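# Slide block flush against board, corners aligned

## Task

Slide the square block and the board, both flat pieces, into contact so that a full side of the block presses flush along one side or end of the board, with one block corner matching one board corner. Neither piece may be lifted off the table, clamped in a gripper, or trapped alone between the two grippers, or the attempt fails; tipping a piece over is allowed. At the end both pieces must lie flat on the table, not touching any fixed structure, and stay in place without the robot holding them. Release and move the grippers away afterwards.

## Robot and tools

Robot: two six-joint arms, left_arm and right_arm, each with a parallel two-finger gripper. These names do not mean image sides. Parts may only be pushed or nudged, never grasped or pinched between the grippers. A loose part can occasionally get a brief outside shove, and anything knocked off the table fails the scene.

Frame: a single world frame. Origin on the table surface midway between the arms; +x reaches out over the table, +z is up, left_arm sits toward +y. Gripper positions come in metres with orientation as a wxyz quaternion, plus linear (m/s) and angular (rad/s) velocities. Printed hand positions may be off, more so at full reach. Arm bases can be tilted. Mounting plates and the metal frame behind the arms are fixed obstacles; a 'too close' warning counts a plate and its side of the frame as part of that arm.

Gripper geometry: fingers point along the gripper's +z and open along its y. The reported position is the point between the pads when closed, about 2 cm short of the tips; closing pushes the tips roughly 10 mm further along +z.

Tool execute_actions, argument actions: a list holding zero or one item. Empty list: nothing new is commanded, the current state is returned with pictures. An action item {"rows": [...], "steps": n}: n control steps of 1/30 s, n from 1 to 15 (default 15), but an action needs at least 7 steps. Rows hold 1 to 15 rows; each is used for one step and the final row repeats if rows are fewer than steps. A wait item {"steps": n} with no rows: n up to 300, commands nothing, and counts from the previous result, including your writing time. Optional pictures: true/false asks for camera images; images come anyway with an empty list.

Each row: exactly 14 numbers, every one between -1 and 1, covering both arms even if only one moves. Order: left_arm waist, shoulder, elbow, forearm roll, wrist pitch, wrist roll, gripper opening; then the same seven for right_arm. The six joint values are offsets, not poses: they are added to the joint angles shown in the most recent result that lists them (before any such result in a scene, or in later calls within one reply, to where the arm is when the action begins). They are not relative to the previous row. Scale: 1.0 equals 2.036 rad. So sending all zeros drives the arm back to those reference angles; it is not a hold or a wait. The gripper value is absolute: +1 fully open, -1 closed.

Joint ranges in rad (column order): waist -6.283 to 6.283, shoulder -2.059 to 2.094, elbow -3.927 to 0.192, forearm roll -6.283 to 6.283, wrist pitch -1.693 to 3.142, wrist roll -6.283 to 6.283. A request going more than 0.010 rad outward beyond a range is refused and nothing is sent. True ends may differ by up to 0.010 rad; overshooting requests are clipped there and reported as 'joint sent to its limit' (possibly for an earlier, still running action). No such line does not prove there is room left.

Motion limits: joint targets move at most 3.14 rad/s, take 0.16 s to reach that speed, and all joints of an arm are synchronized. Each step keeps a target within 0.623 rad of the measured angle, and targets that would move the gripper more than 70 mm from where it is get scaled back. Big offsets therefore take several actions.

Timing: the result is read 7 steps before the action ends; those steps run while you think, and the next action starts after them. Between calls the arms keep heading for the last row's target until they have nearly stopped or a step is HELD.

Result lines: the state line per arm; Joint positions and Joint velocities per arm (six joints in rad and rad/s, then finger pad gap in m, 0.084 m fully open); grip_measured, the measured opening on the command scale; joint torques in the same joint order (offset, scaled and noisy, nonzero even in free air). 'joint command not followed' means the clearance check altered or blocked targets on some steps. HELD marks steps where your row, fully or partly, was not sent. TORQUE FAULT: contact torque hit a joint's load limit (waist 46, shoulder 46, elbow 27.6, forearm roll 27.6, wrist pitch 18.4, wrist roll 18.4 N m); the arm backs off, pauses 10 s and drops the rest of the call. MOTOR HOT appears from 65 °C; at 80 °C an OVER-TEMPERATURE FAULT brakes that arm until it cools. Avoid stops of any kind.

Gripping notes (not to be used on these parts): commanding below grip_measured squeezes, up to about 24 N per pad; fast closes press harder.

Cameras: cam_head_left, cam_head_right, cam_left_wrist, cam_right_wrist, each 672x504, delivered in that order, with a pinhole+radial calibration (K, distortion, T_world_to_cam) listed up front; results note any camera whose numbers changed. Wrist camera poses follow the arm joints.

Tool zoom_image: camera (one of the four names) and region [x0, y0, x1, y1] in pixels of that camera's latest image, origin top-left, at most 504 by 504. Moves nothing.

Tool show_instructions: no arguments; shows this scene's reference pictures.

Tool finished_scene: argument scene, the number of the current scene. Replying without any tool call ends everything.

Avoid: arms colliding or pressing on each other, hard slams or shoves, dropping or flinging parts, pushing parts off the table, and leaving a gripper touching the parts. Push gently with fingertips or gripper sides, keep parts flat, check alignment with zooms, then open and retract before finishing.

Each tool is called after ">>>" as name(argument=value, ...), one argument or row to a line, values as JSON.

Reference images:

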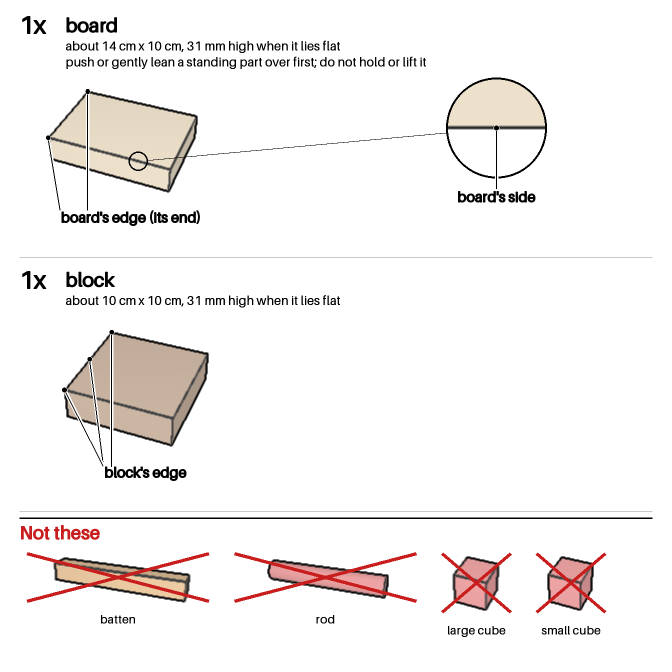

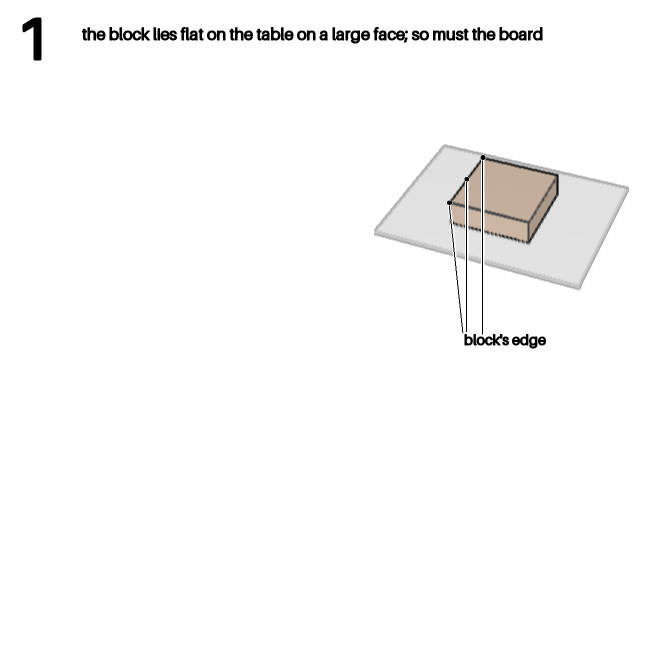

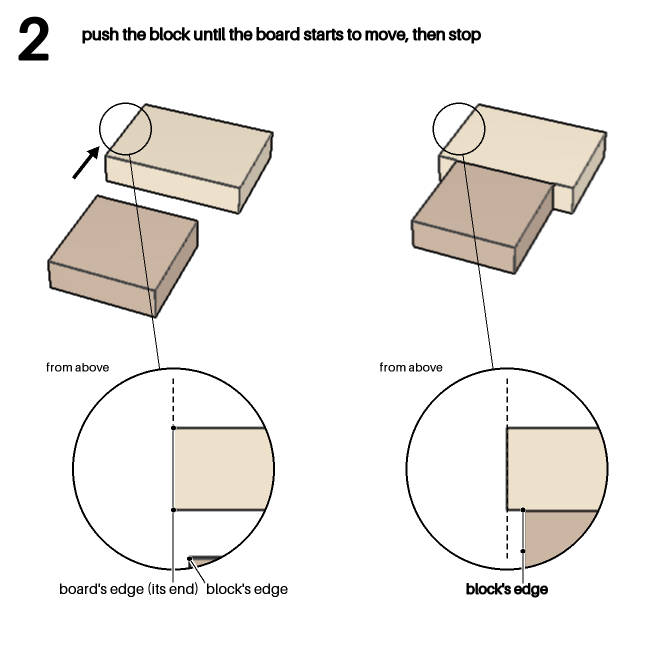

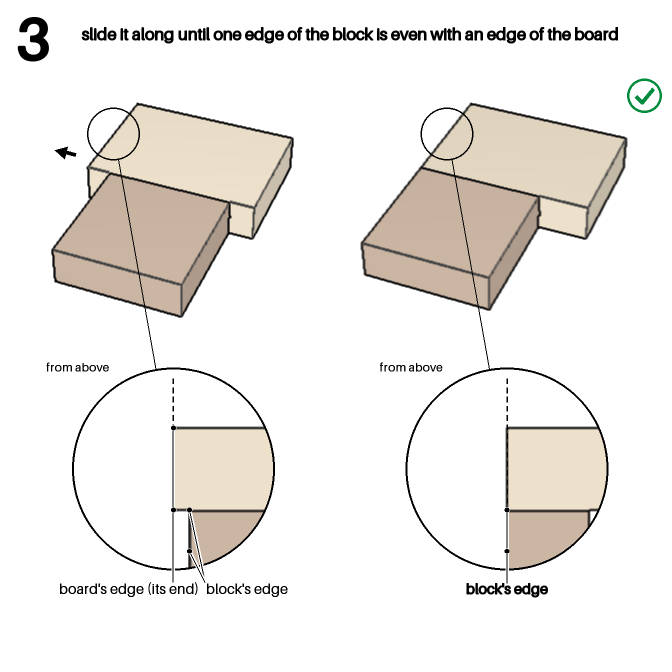

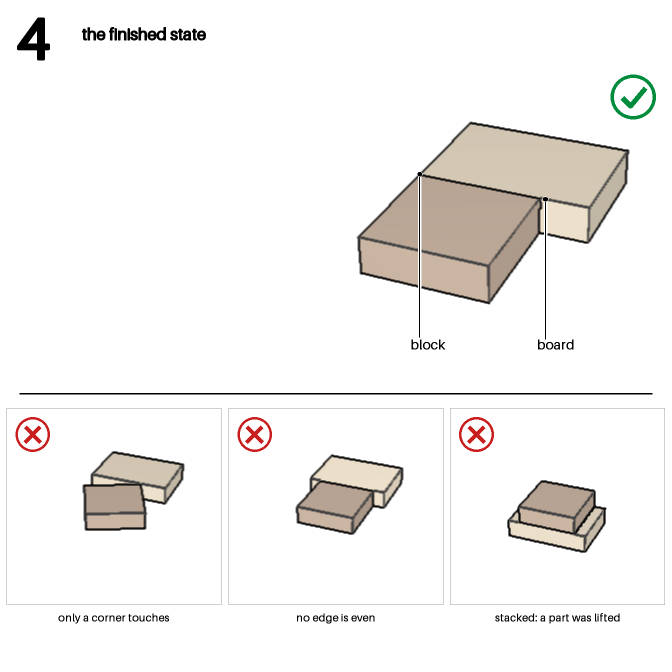

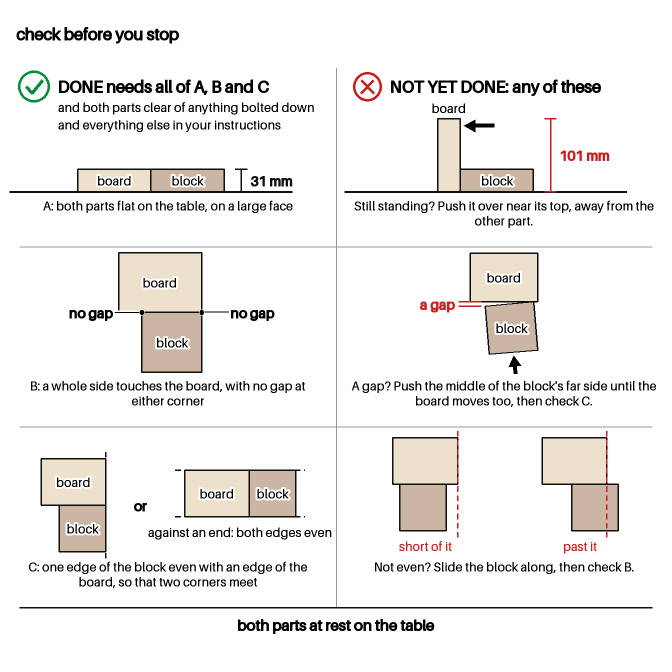

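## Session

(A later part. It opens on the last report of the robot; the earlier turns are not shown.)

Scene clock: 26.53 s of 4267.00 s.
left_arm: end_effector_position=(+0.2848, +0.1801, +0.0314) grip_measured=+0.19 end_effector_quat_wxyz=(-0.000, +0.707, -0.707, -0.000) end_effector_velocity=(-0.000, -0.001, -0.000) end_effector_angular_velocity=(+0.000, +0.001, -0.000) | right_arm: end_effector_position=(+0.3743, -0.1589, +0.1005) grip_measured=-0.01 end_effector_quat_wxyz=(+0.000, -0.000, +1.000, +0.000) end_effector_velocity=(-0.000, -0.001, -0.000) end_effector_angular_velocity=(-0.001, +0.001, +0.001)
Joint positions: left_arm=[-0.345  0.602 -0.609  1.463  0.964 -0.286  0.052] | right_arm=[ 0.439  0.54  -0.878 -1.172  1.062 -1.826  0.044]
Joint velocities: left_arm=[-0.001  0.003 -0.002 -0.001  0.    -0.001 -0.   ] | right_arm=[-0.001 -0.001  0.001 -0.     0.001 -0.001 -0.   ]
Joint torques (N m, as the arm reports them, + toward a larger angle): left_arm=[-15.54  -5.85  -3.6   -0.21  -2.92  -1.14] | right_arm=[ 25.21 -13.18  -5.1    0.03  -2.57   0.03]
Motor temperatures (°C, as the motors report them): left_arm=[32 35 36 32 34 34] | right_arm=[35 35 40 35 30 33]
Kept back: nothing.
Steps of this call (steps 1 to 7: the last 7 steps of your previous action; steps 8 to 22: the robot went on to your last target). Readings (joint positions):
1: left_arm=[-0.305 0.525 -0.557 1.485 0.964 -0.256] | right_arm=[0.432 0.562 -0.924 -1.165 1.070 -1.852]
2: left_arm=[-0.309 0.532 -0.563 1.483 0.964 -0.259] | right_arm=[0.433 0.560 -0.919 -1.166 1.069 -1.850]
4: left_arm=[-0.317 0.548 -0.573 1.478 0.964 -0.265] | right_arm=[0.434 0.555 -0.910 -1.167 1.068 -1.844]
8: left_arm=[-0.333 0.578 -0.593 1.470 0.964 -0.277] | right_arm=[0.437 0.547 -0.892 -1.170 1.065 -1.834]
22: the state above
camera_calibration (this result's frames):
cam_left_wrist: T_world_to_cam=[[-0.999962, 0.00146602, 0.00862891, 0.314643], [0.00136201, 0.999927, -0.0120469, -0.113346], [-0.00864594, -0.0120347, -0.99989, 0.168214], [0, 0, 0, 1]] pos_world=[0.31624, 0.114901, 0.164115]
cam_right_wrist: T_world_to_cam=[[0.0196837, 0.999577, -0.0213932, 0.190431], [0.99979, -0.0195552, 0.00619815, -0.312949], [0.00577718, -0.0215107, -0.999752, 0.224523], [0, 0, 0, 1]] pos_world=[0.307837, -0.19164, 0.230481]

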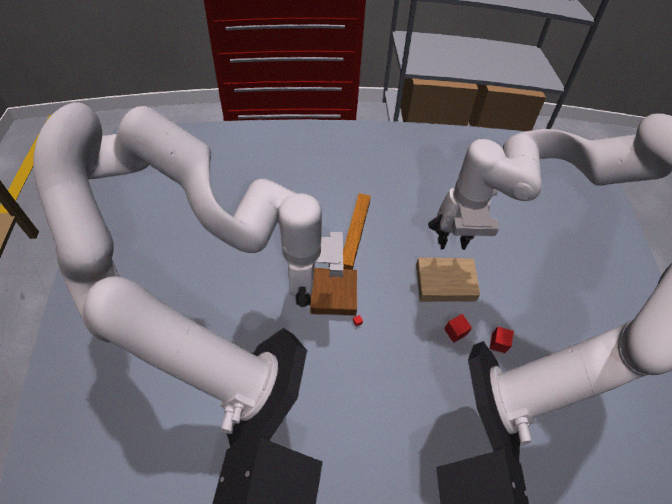

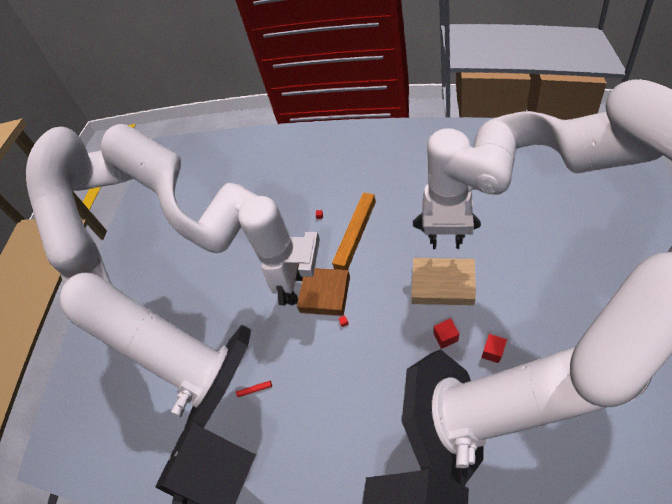

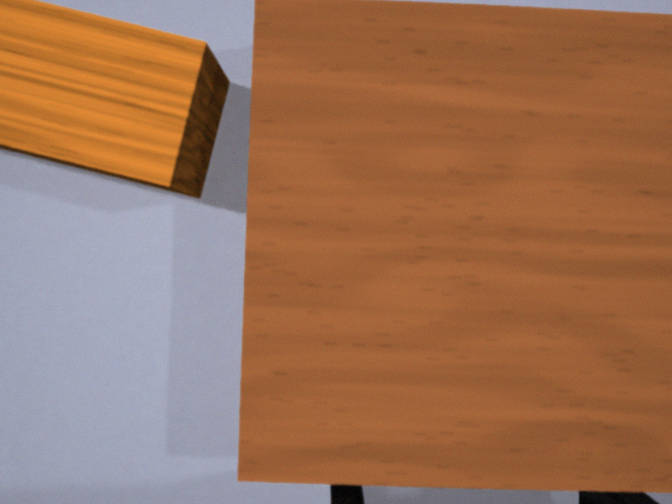

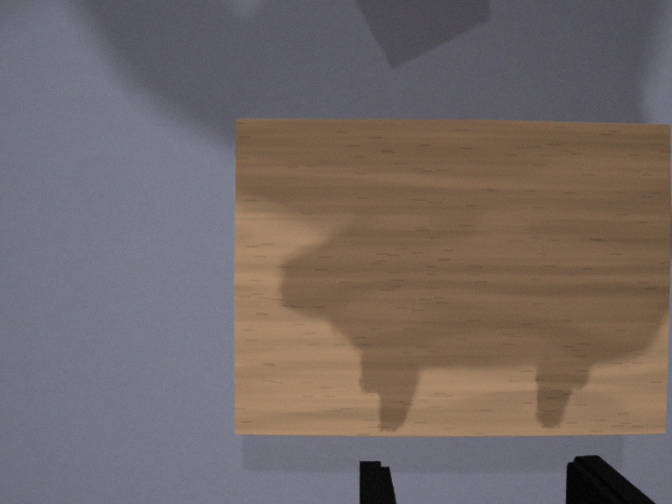

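>>> execute_actions(
  actions=[
    {"rows": [
[-0.0027,0.0048,-0.004,-0.002,-0.0001,-0.0013,0.2,-0.008,0.0072,-0.0056,-0.008,-0.0029,0.0008,0.6],
[-0.0049,0.0093,-0.0077,-0.0037,-0.0002,-0.0022,0.2,-0.02,0.018,-0.0139,-0.0199,-0.0072,0.0021,0.6],
[-0.007,0.0137,-0.0114,-0.0054,-0.0004,-0.0032,0.2,-0.036,0.0324,-0.0251,-0.0358,-0.0129,0.0037,0.6],
[-0.0092,0.0181,-0.015,-0.007,-0.0005,-0.0041,0.2,-0.052,0.0467,-0.0362,-0.0517,-0.0186,0.0054,0.6],
[-0.0114,0.0226,-0.0187,-0.0087,-0.0006,-0.005,0.2,-0.068,0.0611,-0.0473,-0.0676,-0.0243,0.0071,0.6],
[-0.0136,0.027,-0.0224,-0.0104,-0.0007,-0.0059,0.2,-0.08,0.0719,-0.0557,-0.0795,-0.0286,0.0083,0.6],
[-0.0158,0.0314,-0.0261,-0.012,-0.0008,-0.0068,0.2,-0.08,0.0719,-0.0557,-0.0795,-0.0286,0.0083,0.6],
[-0.0179,0.0358,-0.0297,-0.0137,-0.001,-0.0078,0.2,-0.08,0.0719,-0.0557,-0.0795,-0.0286,0.0083,0.6],
[-0.0201,0.0403,-0.0334,-0.0153,-0.0011,-0.0087,0.2,-0.08,0.0719,-0.0557,-0.0795,-0.0286,0.0083,0.6],
[-0.0223,0.0447,-0.0371,-0.017,-0.0012,-0.0096,0.2,-0.08,0.0719,-0.0557,-0.0795,-0.0286,0.0083,0.6],
[-0.0245,0.0491,-0.0407,-0.0187,-0.0013,-0.0105,0.2,-0.08,0.0719,-0.0557,-0.0795,-0.0286,0.0083,0.6],
[-0.0267,0.0536,-0.0444,-0.0203,-0.0014,-0.0114,0.2,-0.08,0.0719,-0.0557,-0.0795,-0.0286,0.0083,0.6],
[-0.0288,0.058,-0.0481,-0.022,-0.0016,-0.0124,0.2,-0.08,0.0719,-0.0557,-0.0795,-0.0286,0.0083,0.6],
[-0.031,0.0624,-0.0517,-0.0236,-0.0017,-0.0133,0.2,-0.08,0.0719,-0.0557,-0.0795,-0.0286,0.0083,0.6],
[-0.0332,0.0669,-0.0554,-0.0253,-0.0018,-0.0142,0.2,-0.08,0.0719,-0.0557,-0.0795,-0.0286,0.0083,0.6]], "steps": 15},
  ],
)

>>> execute_actions(
  actions=[
    {"rows": [
[-0.0107,0.0219,-0.0185,-0.0084,-0.0006,-0.0041,0.2,-0.0008,0.0001,0.0018,-0.0018,-0.0007,0.0019,0.6],
[-0.0127,0.0261,-0.0223,-0.0102,-0.0007,-0.0046,0.2,-0.0006,-0.0008,0.0043,-0.0027,-0.001,0.0037,0.6],
[-0.0148,0.0303,-0.0261,-0.0119,-0.0008,-0.005,0.2,-0.0005,-0.0017,0.0068,-0.0035,-0.0013,0.0056,0.6],
[-0.0168,0.0345,-0.0299,-0.0137,-0.0009,-0.0055,0.2,-0.0003,-0.0027,0.0093,-0.0044,-0.0015,0.0074,0.6],
[-0.0188,0.0387,-0.0337,-0.0154,-0.001,-0.0059,0.2,-0.0001,-0.0036,0.0118,-0.0052,-0.0018,0.0093,0.6],
[-0.0208,0.0429,-0.0375,-0.0172,-0.0011,-0.0064,0.2,0.0,-0.0045,0.0143,-0.0061,-0.0021,0.0111,0.6],
[-0.0228,0.047,-0.0413,-0.019,-0.0012,-0.0068,0.2,0.0002,-0.0054,0.0168,-0.0069,-0.0024,0.013,0.6],
[-0.0248,0.0512,-0.0451,-0.0207,-0.0013,-0.0073,0.2,0.0004,-0.0063,0.0193,-0.0077,-0.0027,0.0149,0.6],
[-0.0268,0.0554,-0.0489,-0.0225,-0.0014,-0.0077,0.2,0.0006,-0.0072,0.0218,-0.0086,-0.003,0.0167,0.6],
[-0.0288,0.0596,-0.0527,-0.0242,-0.0015,-0.0082,0.2,0.0008,-0.0082,0.0243,-0.0094,-0.0033,0.0186,0.6],
[-0.0308,0.0638,-0.0565,-0.026,-0.0016,-0.0086,0.2,0.0009,-0.0091,0.0268,-0.0103,-0.0035,0.0204,0.6],
[-0.0328,0.068,-0.0603,-0.0278,-0.0017,-0.0091,0.2,0.0011,-0.01,0.0293,-0.0111,-0.0038,0.0223,0.6],
[-0.0349,0.0722,-0.0641,-0.0295,-0.0018,-0.0095,0.2,0.0013,-0.0109,0.0318,-0.012,-0.0041,0.0242,0.6],
[-0.0369,0.0764,-0.0679,-0.0313,-0.0019,-0.01,0.2,0.0015,-0.0118,0.0343,-0.0128,-0.0044,0.026,0.6],
[-0.0389,0.0806,-0.0717,-0.033,-0.002,-0.0104,0.2,0.0016,-0.0127,0.0368,-0.0136,-0.0047,0.0279,0.6]], "steps": 15},
  ],
)

>>> execute_actions(
  actions=[
    {"rows": [
[-0.0099,0.0207,-0.0191,-0.0089,-0.0005,-0.0018,0.2,0.0009,-0.0046,0.0125,-0.0042,-0.0014,0.0093,0.6],
[-0.0117,0.0246,-0.0231,-0.0107,-0.0005,-0.0018,0.2,0.0011,-0.0055,0.015,-0.0051,-0.0017,0.0111,0.6],
[-0.0136,0.0286,-0.027,-0.0126,-0.0006,-0.0018,0.2,0.0012,-0.0064,0.0175,-0.0059,-0.002,0.013,0.6],
[-0.0154,0.0325,-0.031,-0.0144,-0.0006,-0.0018,0.2,0.0014,-0.0073,0.02,-0.0067,-0.0023,0.0149,0.6],
[-0.0173,0.0365,-0.0349,-0.0163,-0.0007,-0.0018,0.2,0.0016,-0.0082,0.0225,-0.0076,-0.0026,0.0167,0.6],
[-0.0191,0.0404,-0.0388,-0.0181,-0.0008,-0.0018,0.2,0.0018,-0.0092,0.025,-0.0084,-0.0029,0.0186,0.6],
[-0.021,0.0443,-0.0428,-0.02,-0.0008,-0.0018,0.2,0.0019,-0.0101,0.0275,-0.0093,-0.0031,0.0204,0.6],
[-0.0228,0.0483,-0.0467,-0.0218,-0.0009,-0.0018,0.2,0.0021,-0.011,0.03,-0.0101,-0.0034,0.0223,0.6],
[-0.0247,0.0522,-0.0507,-0.0237,-0.0009,-0.0018,0.2,0.0023,-0.0119,0.0325,-0.011,-0.0037,0.0242,0.6],
[-0.0265,0.0562,-0.0546,-0.0255,-0.001,-0.0018,0.2,0.0025,-0.0128,0.035,-0.0118,-0.004,0.026,0.6],
[-0.0284,0.0601,-0.0585,-0.0274,-0.0011,-0.0018,0.2,0.0026,-0.0137,0.0375,-0.0126,-0.0043,0.0279,0.6],
[-0.0302,0.064,-0.0625,-0.0292,-0.0011,-0.0018,0.2,0.0028,-0.0147,0.04,-0.0135,-0.0046,0.0297,0.6],
[-0.0321,0.068,-0.0664,-0.0311,-0.0012,-0.0018,0.2,0.003,-0.0156,0.0425,-0.0143,-0.0049,0.0316,0.6],
[-0.0339,0.0719,-0.0704,-0.0329,-0.0012,-0.0018,0.2,0.0032,-0.0165,0.045,-0.0152,-0.0051,0.0334,0.6],
[-0.0358,0.0759,-0.0743,-0.0348,-0.0013,-0.0018,0.2,0.0033,-0.0174,0.0475,-0.016,-0.0054,0.0353,0.6]], "steps": 15},
  ],
)

>>> execute_actions(
  actions=[
    {"steps": 20},
  ],
  pictures=true,
)

Scene clock: 30.17 s of 4267.00 s.
left_arm: end_effector_position=(+0.2858, +0.1688, +0.0317) grip_measured=+0.19 end_effector_quat_wxyz=(-0.000, +0.708, -0.707, -0.000) end_effector_velocity=(+0.005, -0.073, +0.001) end_effector_angular_velocity=(-0.003, -0.002, -0.000) | right_arm: end_effector_position=(+0.3921, -0.1597, +0.0592) grip_measured=+0.59 end_effector_quat_wxyz=(+0.001, +0.001, +1.000, -0.001) end_effector_velocity=(+0.074, -0.014, -0.314) end_effector_angular_velocity=(-0.029, +0.079, +0.008)
Joint positions: left_arm=[-0.365  0.64  -0.641  1.448  0.963 -0.295  0.052] | right_arm=[ 0.341  0.628 -0.947 -1.269  1.027 -1.815  0.069]
Joint velocities: left_arm=[-0.123  0.245 -0.205 -0.091 -0.007 -0.051 -0.   ] | right_arm=[-0.701  0.617 -0.447 -0.644 -0.214  0.064  0.   ]
Joint torques (N m, as the arm reports them, + toward a larger angle): left_arm=[-16.37  -6.51  -3.59  -0.27  -2.96  -1.02] | right_arm=[ 31.59 -16.8   -2.94   1.12  -2.54  -0.03]
Motor temperatures (°C, as the motors report them): left_arm=[32 35 36 32 34 34] | right_arm=[35 35 40 35 30 33]
Steps of this call (steps 1 to 15: the robot went on to your last target; steps 16 to 90: nothing new was sent; then 0.37 s passed at rest; steps 91 to 98: the first 8 steps of this action). Readings (joint positions):
91: left_arm=[-0.346 0.602 -0.610 1.463 0.964 -0.287] | right_arm=[0.439 0.540 -0.878 -1.172 1.062 -1.825]
92: left_arm=[-0.346 0.603 -0.611 1.462 0.964 -0.287] | right_arm=[0.437 0.542 -0.879 -1.174 1.062 -1.825]
94: left_arm=[-0.350 0.611 -0.617 1.459 0.964 -0.289] | right_arm=[0.423 0.555 -0.891 -1.190 1.055 -1.824]
98: the state above

Scene clock: 30.67 s of 4267.00 s.
left_arm: end_effector_position=(+0.2864, +0.1297, +0.0317) grip_measured=+0.19 end_effector_quat_wxyz=(-0.000, +0.708, -0.707, -0.000) end_effector_velocity=(+0.001, -0.079, +0.000) end_effector_angular_velocity=(+0.000, +0.000, +0.001) | right_arm: end_effector_position=(+0.3923, -0.1598, +0.0316) grip_measured=+0.59 end_effector_quat_wxyz=(-0.001, -0.000, +1.000, -0.000) end_effector_velocity=(-0.047, +0.002, -0.002) end_effector_angular_velocity=(-0.002, +0.004, +0.005)
Joint positions: left_arm=[-0.428  0.769 -0.751  1.398  0.96  -0.318  0.052] | right_arm=[ 0.281  0.676 -0.967 -1.337  1.003 -1.793  0.069]
Joint velocities: left_arm=[-0.123  0.255 -0.23  -0.106 -0.007 -0.03  -0.   ] | right_arm=[ 0.008 -0.047  0.14  -0.046 -0.017  0.101  0.   ]
Joint torques (N m, as the arm reports them, + toward a larger angle): left_arm=[-17.14  -7.33  -3.91  -0.17  -3.07  -0.73] | right_arm=[ 27.71 -14.32  -3.21   0.03  -2.62   0.08]
Motor temperatures (°C, as the motors report them): left_arm=[32 35 36 32 34 34] | right_arm=[35 35 40 35 30 33]
Steps of this call (steps 1 to 7: the last 7 steps of your previous action; steps 8 to 15: the first 8 steps of this action, its rows measured from where the robot was after step 7). Readings (joint positions):
7: left_arm=[-0.395 0.701 -0.691 1.425 0.961 -0.308] | right_arm=[0.281 0.682 -0.987 -1.328 1.006 -1.809]
8: left_arm=[-0.399 0.710 -0.699 1.422 0.961 -0.309] | right_arm=[0.280 0.683 -0.989 -1.329 1.006 -1.809]
9: left_arm=[-0.403 0.718 -0.706 1.419 0.961 -0.311] | right_arm=[0.280 0.683 -0.989 -1.330 1.005 -1.808]
11: left_arm=[-0.412 0.735 -0.721 1.412 0.960 -0.314] | right_arm=[0.280 0.681 -0.984 -1.332 1.005 -1.805]
15: the state above

Scene clock: 31.17 s of 4267.00 s.
left_arm: end_effector_position=(+0.2857, +0.0902, +0.0316) grip_measured=+0.19 end_effector_quat_wxyz=(-0.000, +0.708, -0.706, -0.001) end_effector_velocity=(-0.001, -0.078, +0.000) end_effector_angular_velocity=(-0.000, +0.000, -0.000) | right_arm: end_effector_position=(+0.3684, -0.1595, +0.0314) grip_measured=+0.59 end_effector_quat_wxyz=(-0.000, -0.000, +1.000, -0.001) end_effector_velocity=(-0.049, +0.000, +0.001) end_effector_angular_velocity=(+0.001, -0.002, +0.001)
Joint positions: left_arm=[-0.487  0.894 -0.867  1.344  0.957 -0.328  0.052] | right_arm=[ 0.286  0.648 -0.893 -1.362  0.995 -1.738  0.069]
Joint velocities: left_arm=[-0.113  0.241 -0.238 -0.112 -0.004 -0.002 -0.   ] | right_arm=[ 0.012 -0.057  0.151 -0.051 -0.018  0.111  0.   ]
Joint torques (N m, as the arm reports them, + toward a larger angle): left_arm=[-17.69  -8.11  -4.72  -0.23  -2.88  -0.95] | right_arm=[ 26.44 -13.57  -2.76   0.39  -2.51  -0.01]
Motor temperatures (°C, as the motors report them): left_arm=[32 35 36 32 34 34] | right_arm=[35 35 40 35 30 33]
Steps of this call (steps 1 to 7: the last 7 steps of your previous action; steps 8 to 15: the first 8 steps of this action, its rows measured from where the robot was after step 7). Readings (joint positions):
7: left_arm=[-0.457 0.829 -0.805 1.373 0.958 -0.325] | right_arm=[0.284 0.663 -0.934 -1.349 0.999 -1.768]
8: left_arm=[-0.461 0.838 -0.813 1.369 0.958 -0.326] | right_arm=[0.284 0.661 -0.929 -1.350 0.999 -1.764]
9: left_arm=[-0.465 0.846 -0.820 1.366 0.958 -0.327] | right_arm=[0.284 0.659 -0.924 -1.352 0.998 -1.760]
11: left_arm=[-0.472 0.862 -0.835 1.359 0.957 -0.328] | right_arm=[0.285 0.656 -0.914 -1.356 0.997 -1.753]
15: the state above

Scene clock: 31.83 s of 4267.00 s.
left_arm: end_effector_position=(+0.2843, +0.0611, +0.0316) grip_measured=+0.19 end_effector_quat_wxyz=(-0.000, +0.708, -0.706, -0.000) end_effector_velocity=(+0.000, -0.002, +0.000) end_effector_angular_velocity=(-0.000, -0.000, +0.001) | right_arm: end_effector_position=(+0.3499, -0.1596, +0.0314) grip_measured=+0.59 end_effector_quat_wxyz=(-0.000, +0.000, +1.000, -0.000) end_effector_velocity=(-0.002, -0.000, -0.000) end_effector_angular_velocity=(-0.002, +0.001, +0.002)
Joint positions: left_arm=[-0.529  0.983 -0.956  1.302  0.956 -0.329  0.052] | right_arm=[ 0.29   0.628 -0.837 -1.381  0.988 -1.696  0.069]
Joint velocities: left_arm=[-0.002  0.005 -0.005 -0.002 -0.    -0.     0.   ] | right_arm=[ 0.    -0.001  0.004 -0.001  0.001  0.002  0.   ]
Joint torques (N m, as the arm reports them, + toward a larger angle): left_arm=[-18.2   -9.23  -5.08  -0.36  -2.85  -0.94] | right_arm=[ 25.45 -13.04  -2.68   0.33  -2.55   0.02]
Motor temperatures (°C, as the motors report them): left_arm=[32 35 36 32 34 34] | right_arm=[35 35 40 35 30 33]
Kept back: nothing.
Steps of this call (steps 1 to 7: the last 7 steps of your previous action; steps 8 to 20: the robot went on to your last target). Readings (joint positions):
1: left_arm=[-0.491 0.902 -0.875 1.340 0.957 -0.328] | right_arm=[0.287 0.647 -0.888 -1.364 0.994 -1.734]
2: left_arm=[-0.495 0.910 -0.883 1.337 0.957 -0.328] | right_arm=[0.287 0.645 -0.883 -1.366 0.993 -1.730]
4: left_arm=[-0.503 0.926 -0.899 1.329 0.956 -0.329] | right_arm=[0.288 0.641 -0.873 -1.369 0.992 -1.723]
8: left_arm=[-0.518 0.958 -0.931 1.314 0.956 -0.329] | right_arm=[0.289 0.634 -0.853 -1.376 0.990 -1.708]
20: the state above
camera_calibration (this result's frames):
cam_left_wrist: T_world_to_cam=[[-0.999962, 0.000225041, 0.0087175, 0.314375], [0.000118062, 0.999925, -0.0122703, 0.00606301], [-0.00871961, -0.0122689, -0.999887, 0.166974], [0, 0, 0, 1]] pos_world=[0.315818, -0.00408472, 0.164289]
cam_right_wrist: T_world_to_cam=[[0.0200003, 0.999546, -0.0225451, 0.190061], [0.999791, -0.0198978, 0.00476376, -0.288115], [0.004313, -0.0226357, -0.999734, 0.155932], [0, 0, 0, 1]] pos_world=[0.283581, -0.192178, 0.161548]

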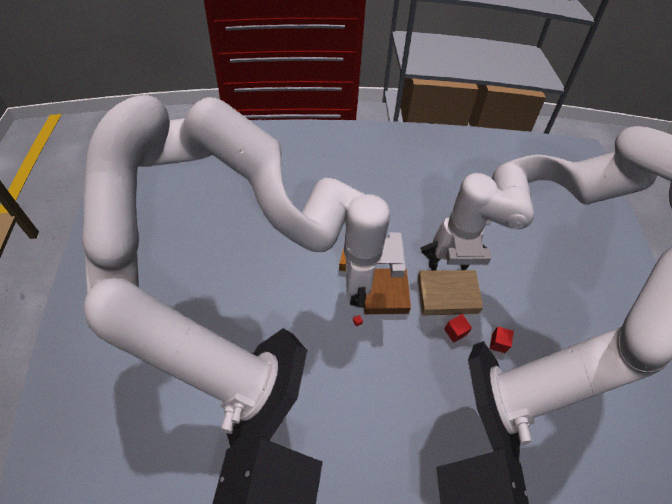

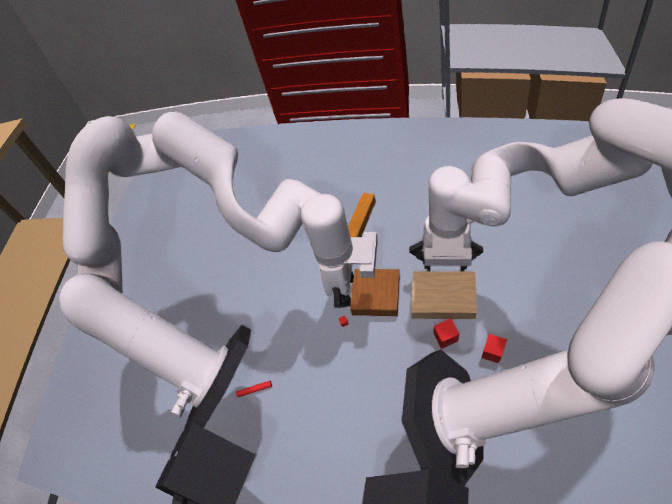

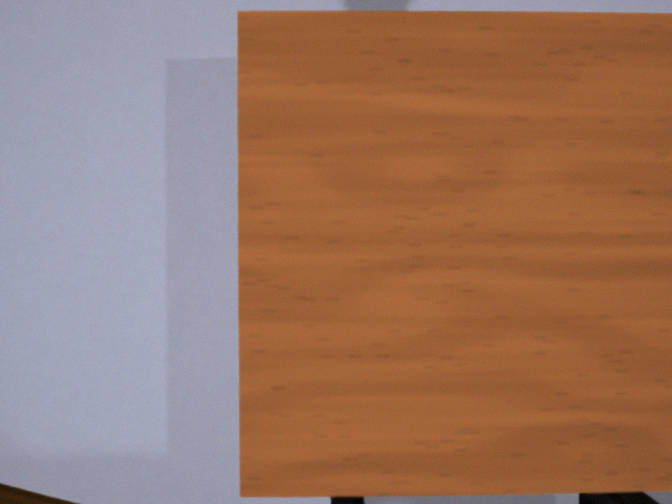

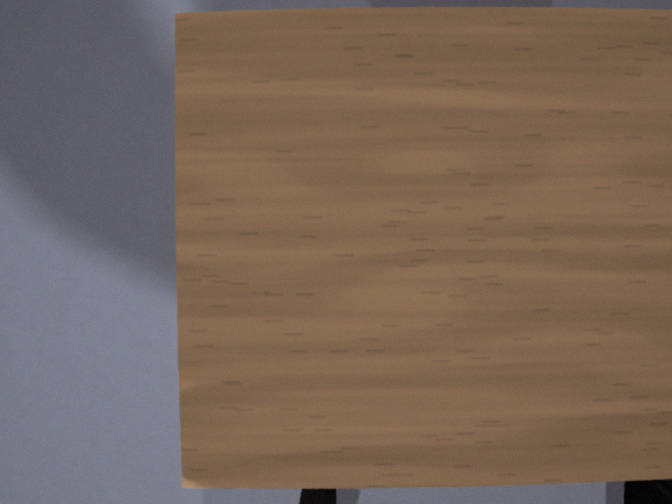

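>>> zoom_image(
  camera="cam_head_right",
  region=[335, 250, 495, 340],
)

>>> zoom_image(
  camera="cam_head_left",
  region=[345, 250, 505, 340],
)

Region (335, 250, 495, 340) of cam_head_right's 672x504 image, scaled by 3.150, with more detail than that image has; it fills the top 284 rows of this view, and the rest is white.

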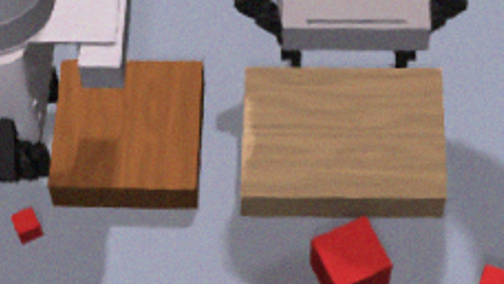

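Region (345, 250, 505, 340) of cam_head_left's 672x504 image, scaled by 3.150, with more detail than that image has; it fills the top 284 rows of this view, and the rest is white.

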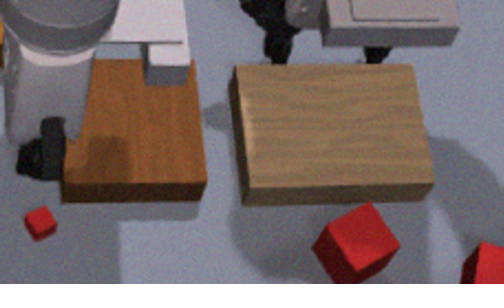

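>>> execute_actions(
  actions=[
    {"rows": [
[-0.0014,0.0025,-0.0024,-0.0013,-0.0001,0,0.2,0.0042,-0.0008,-0.0058,0.0075,0.0032,-0.0068,0.6],
[-0.0027,0.005,-0.0048,-0.0026,-0.0002,0,0.2,0.0084,-0.0016,-0.0116,0.015,0.0063,-0.0137,0.6],
[-0.0041,0.0075,-0.0072,-0.0039,-0.0002,0,0.2,0.0126,-0.0024,-0.0174,0.0225,0.0095,-0.0205,0.6],
[-0.0055,0.0099,-0.0096,-0.0052,-0.0003,0,0.2,0.0168,-0.0031,-0.0232,0.03,0.0127,-0.0274,0.6],
[-0.0068,0.0124,-0.012,-0.0065,-0.0004,0,0.2,0.021,-0.0039,-0.029,0.0375,0.0158,-0.0342,0.6],
[-0.0082,0.0149,-0.0144,-0.0078,-0.0005,0,0.2,0.0252,-0.0047,-0.0348,0.045,0.019,-0.0411,0.6],
[-0.0096,0.0174,-0.0168,-0.0091,-0.0005,0,0.2,0.0294,-0.0055,-0.0406,0.0525,0.0222,-0.0479,0.6],
[-0.0109,0.0199,-0.0192,-0.0103,-0.0006,0,0.2,0.0337,-0.0063,-0.0465,0.06,0.0253,-0.0548,0.6],
[-0.0123,0.0224,-0.0216,-0.0116,-0.0007,0,0.2,0.0379,-0.0071,-0.0523,0.0675,0.0285,-0.0616,0.6],
[-0.0137,0.0249,-0.024,-0.0129,-0.0007,0,0.2,0.0421,-0.0079,-0.0581,0.075,0.0317,-0.0685,0.6],
[-0.0151,0.0273,-0.0264,-0.0142,-0.0008,0,0.2,0.0463,-0.0087,-0.0639,0.0825,0.0348,-0.0753,0.6],
[-0.0164,0.0298,-0.0288,-0.0155,-0.0009,0,0.2,0.0505,-0.0094,-0.0697,0.09,0.038,-0.0822,0.6],
[-0.0178,0.0323,-0.0312,-0.0168,-0.001,0,0.2,0.0547,-0.0102,-0.0755,0.0975,0.0412,-0.089,0.6],
[-0.0192,0.0348,-0.0336,-0.0181,-0.001,0,0.2,0.0589,-0.011,-0.0813,0.105,0.0443,-0.0959,0.6],
[-0.0205,0.0373,-0.036,-0.0194,-0.0011,0,0.2,0.0631,-0.0118,-0.0871,0.1125,0.0475,-0.1027,0.6]], "steps": 15},
  ],
)

>>> execute_actions(
  actions=[
    {"steps": 20},
  ],
  pictures=true,
)

>>> zoom_image(
  camera="cam_head_right",
  region=[360, 255, 480, 330],
)

>>> zoom_image(
  camera="cam_head_left",
  region=[370, 255, 490, 330],
)

Scene clock: 34.57 s of 4267.00 s.
left_arm: end_effector_position=(+0.2830, +0.0539, +0.0319) grip_measured=+0.19 end_effector_quat_wxyz=(-0.000, +0.708, -0.707, -0.000) end_effector_velocity=(-0.009, -0.046, +0.002) end_effector_angular_velocity=(-0.001, -0.001, -0.007) | right_arm: end_effector_position=(+0.3696, -0.1604, +0.0475) grip_measured=+0.59 end_effector_quat_wxyz=(+0.001, +0.001, +1.000, -0.004) end_effector_velocity=(+0.136, -0.003, +0.118) end_effector_angular_velocity=(-0.022, -0.028, -0.022)
Joint positions: left_arm=[-0.541  1.004 -0.976  1.291  0.955 -0.329  0.052] | right_arm=[ 0.324  0.622 -0.885 -1.32   1.014 -1.752  0.069]
Joint velocities: left_arm=[-0.077  0.138 -0.132 -0.072 -0.004  0.    -0.   ] | right_arm=[ 0.233 -0.049 -0.328  0.406  0.169 -0.371  0.   ]
Joint torques (N m, as the arm reports them, + toward a larger angle): left_arm=[-18.58  -9.49  -5.18  -0.79  -2.96  -0.95] | right_arm=[ 26.49 -13.66  -3.58   0.18  -2.55  -0.04]
Motor temperatures (°C, as the motors report them): left_arm=[32 35 36 32 34 34] | right_arm=[35 35 40 35 30 33]
Steps of this call (steps 1 to 15: the robot went on to your last target; steps 16 to 74: nothing new was sent; steps 75 to 82: the first 8 steps of this action). Readings (joint positions):
75: left_arm=[-0.530 0.984 -0.956 1.302 0.955 -0.329] | right_arm=[0.290 0.628 -0.837 -1.381 0.988 -1.696]
76: left_arm=[-0.530 0.984 -0.957 1.302 0.955 -0.329] | right_arm=[0.291 0.628 -0.838 -1.379 0.989 -1.698]
78: left_arm=[-0.532 0.988 -0.961 1.299 0.955 -0.329] | right_arm=[0.297 0.627 -0.846 -1.367 0.994 -1.710]
82: the state above

Scene clock: 35.23 s of 4267.00 s.
left_arm: end_effector_position=(+0.2790, +0.0357, +0.0325) grip_measured=+0.19 end_effector_quat_wxyz=(-0.000, +0.707, -0.707, -0.000) end_effector_velocity=(-0.000, -0.001, +0.000) end_effector_angular_velocity=(-0.001, -0.001, -0.000) | right_arm: end_effector_position=(+0.4148, -0.1585, +0.0996) grip_measured=+0.59 end_effector_quat_wxyz=(-0.000, -0.000, +1.000, -0.000) end_effector_velocity=(+0.004, -0.000, +0.004) end_effector_angular_velocity=(+0.003, -0.002, -0.002)
Joint positions: left_arm=[-0.571  1.058 -1.029  1.263  0.953 -0.329  0.052] | right_arm=[ 0.418  0.604 -1.013 -1.153  1.085 -1.904  0.069]
Joint velocities: left_arm=[-0.003  0.003 -0.003 -0.001 -0.    -0.001  0.   ] | right_arm=[ 0.006 -0.003 -0.009  0.009  0.004 -0.008  0.   ]
Joint torques (N m, as the arm reports them, + toward a larger angle): left_arm=[-18.52 -10.18  -5.36  -0.34  -2.95  -0.99] | right_arm=[ 27.46 -14.44  -5.16  -0.11  -2.47   0.13]
Motor temperatures (°C, as the motors report them): left_arm=[32 35 36 32 34 34] | right_arm=[35 35 40 35 30 33]
Kept back: nothing.
Steps of this call (steps 1 to 7: the last 7 steps of your previous action; steps 8 to 20: the robot went on to your last target). Readings (joint positions):
1: left_arm=[-0.544 1.009 -0.981 1.289 0.955 -0.329] | right_arm=[0.332 0.620 -0.896 -1.306 1.020 -1.765]
2: left_arm=[-0.546 1.014 -0.985 1.286 0.955 -0.329] | right_arm=[0.340 0.618 -0.907 -1.292 1.026 -1.778]
4: left_arm=[-0.552 1.023 -0.995 1.281 0.954 -0.329] | right_arm=[0.357 0.615 -0.930 -1.263 1.038 -1.804]
8: left_arm=[-0.563 1.043 -1.014 1.271 0.954 -0.329] | right_arm=[0.391 0.609 -0.976 -1.203 1.064 -1.859]
20: the state above
camera_calibration (this result's frames):
cam_left_wrist: T_world_to_cam=[[-0.99996, 0.00323023, 0.00837967, 0.3089], [0.0031234, 0.999914, -0.0127303, 0.0305889], [-0.00842007, -0.0127036, -0.999884, 0.167465], [0, 0, 0, 1]] pos_world=[0.310202, -0.0294567, 0.165247]
cam_right_wrist: T_world_to_cam=[[0.0191632, 0.999576, -0.0219253, 0.18948], [0.999805, -0.0190555, 0.005113, -0.353246], [0.00469303, -0.022019, -0.999747, 0.223817], [0, 0, 0, 1]] pos_world=[0.348495, -0.191203, 0.229721]

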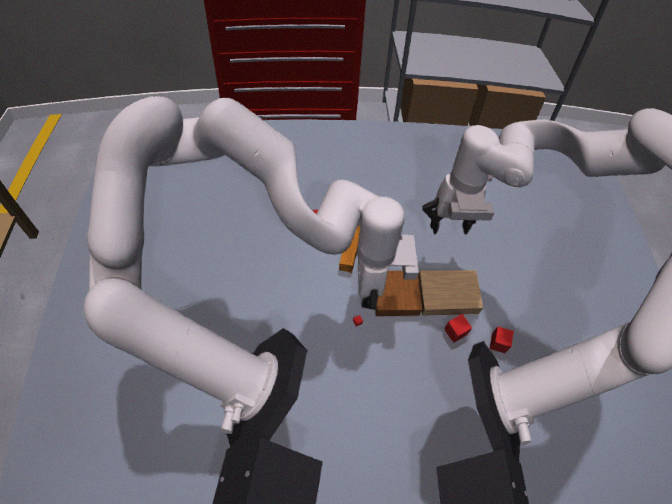

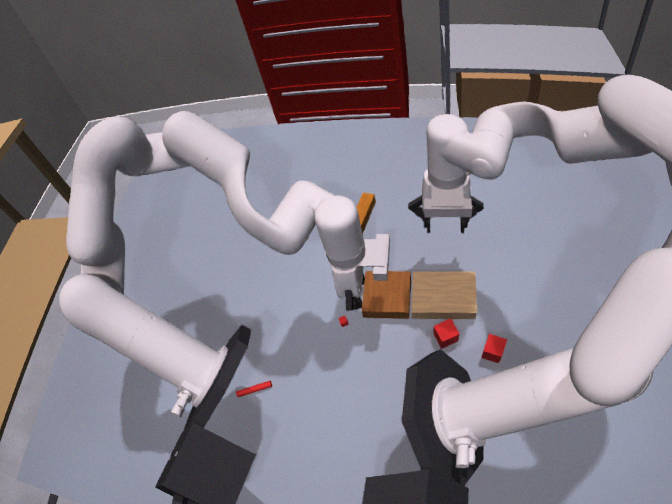

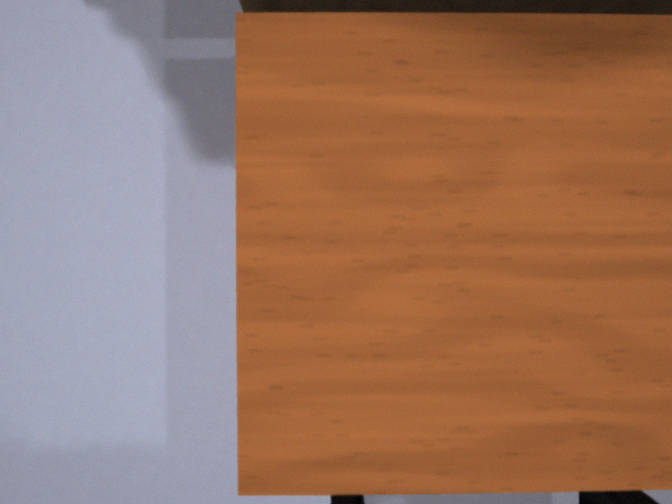

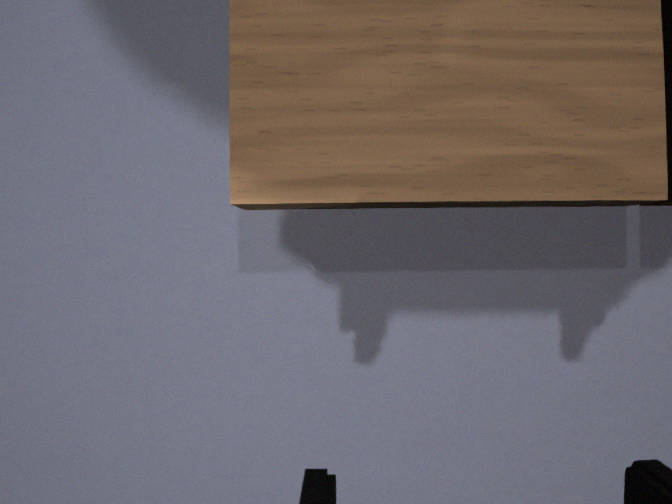

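Region (360, 255, 480, 330) of cam_head_right's 672x504 image, scaled by 4.200, with more detail than that image has; it fills the top 315 rows of this view, and the rest is white.

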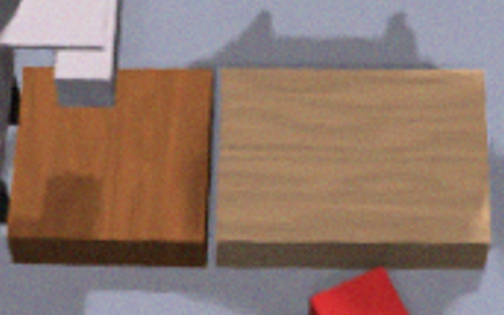

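Region (370, 255, 490, 330) of cam_head_left's 672x504 image, scaled by 4.200, with more detail than that image has; it fills the top 315 rows of this view, and the rest is white.

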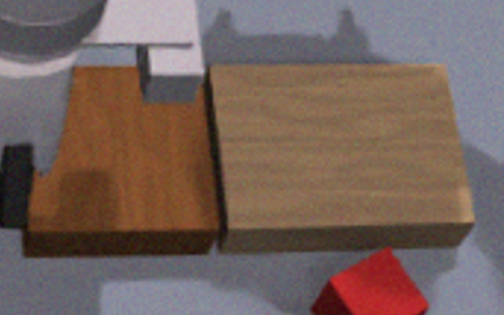

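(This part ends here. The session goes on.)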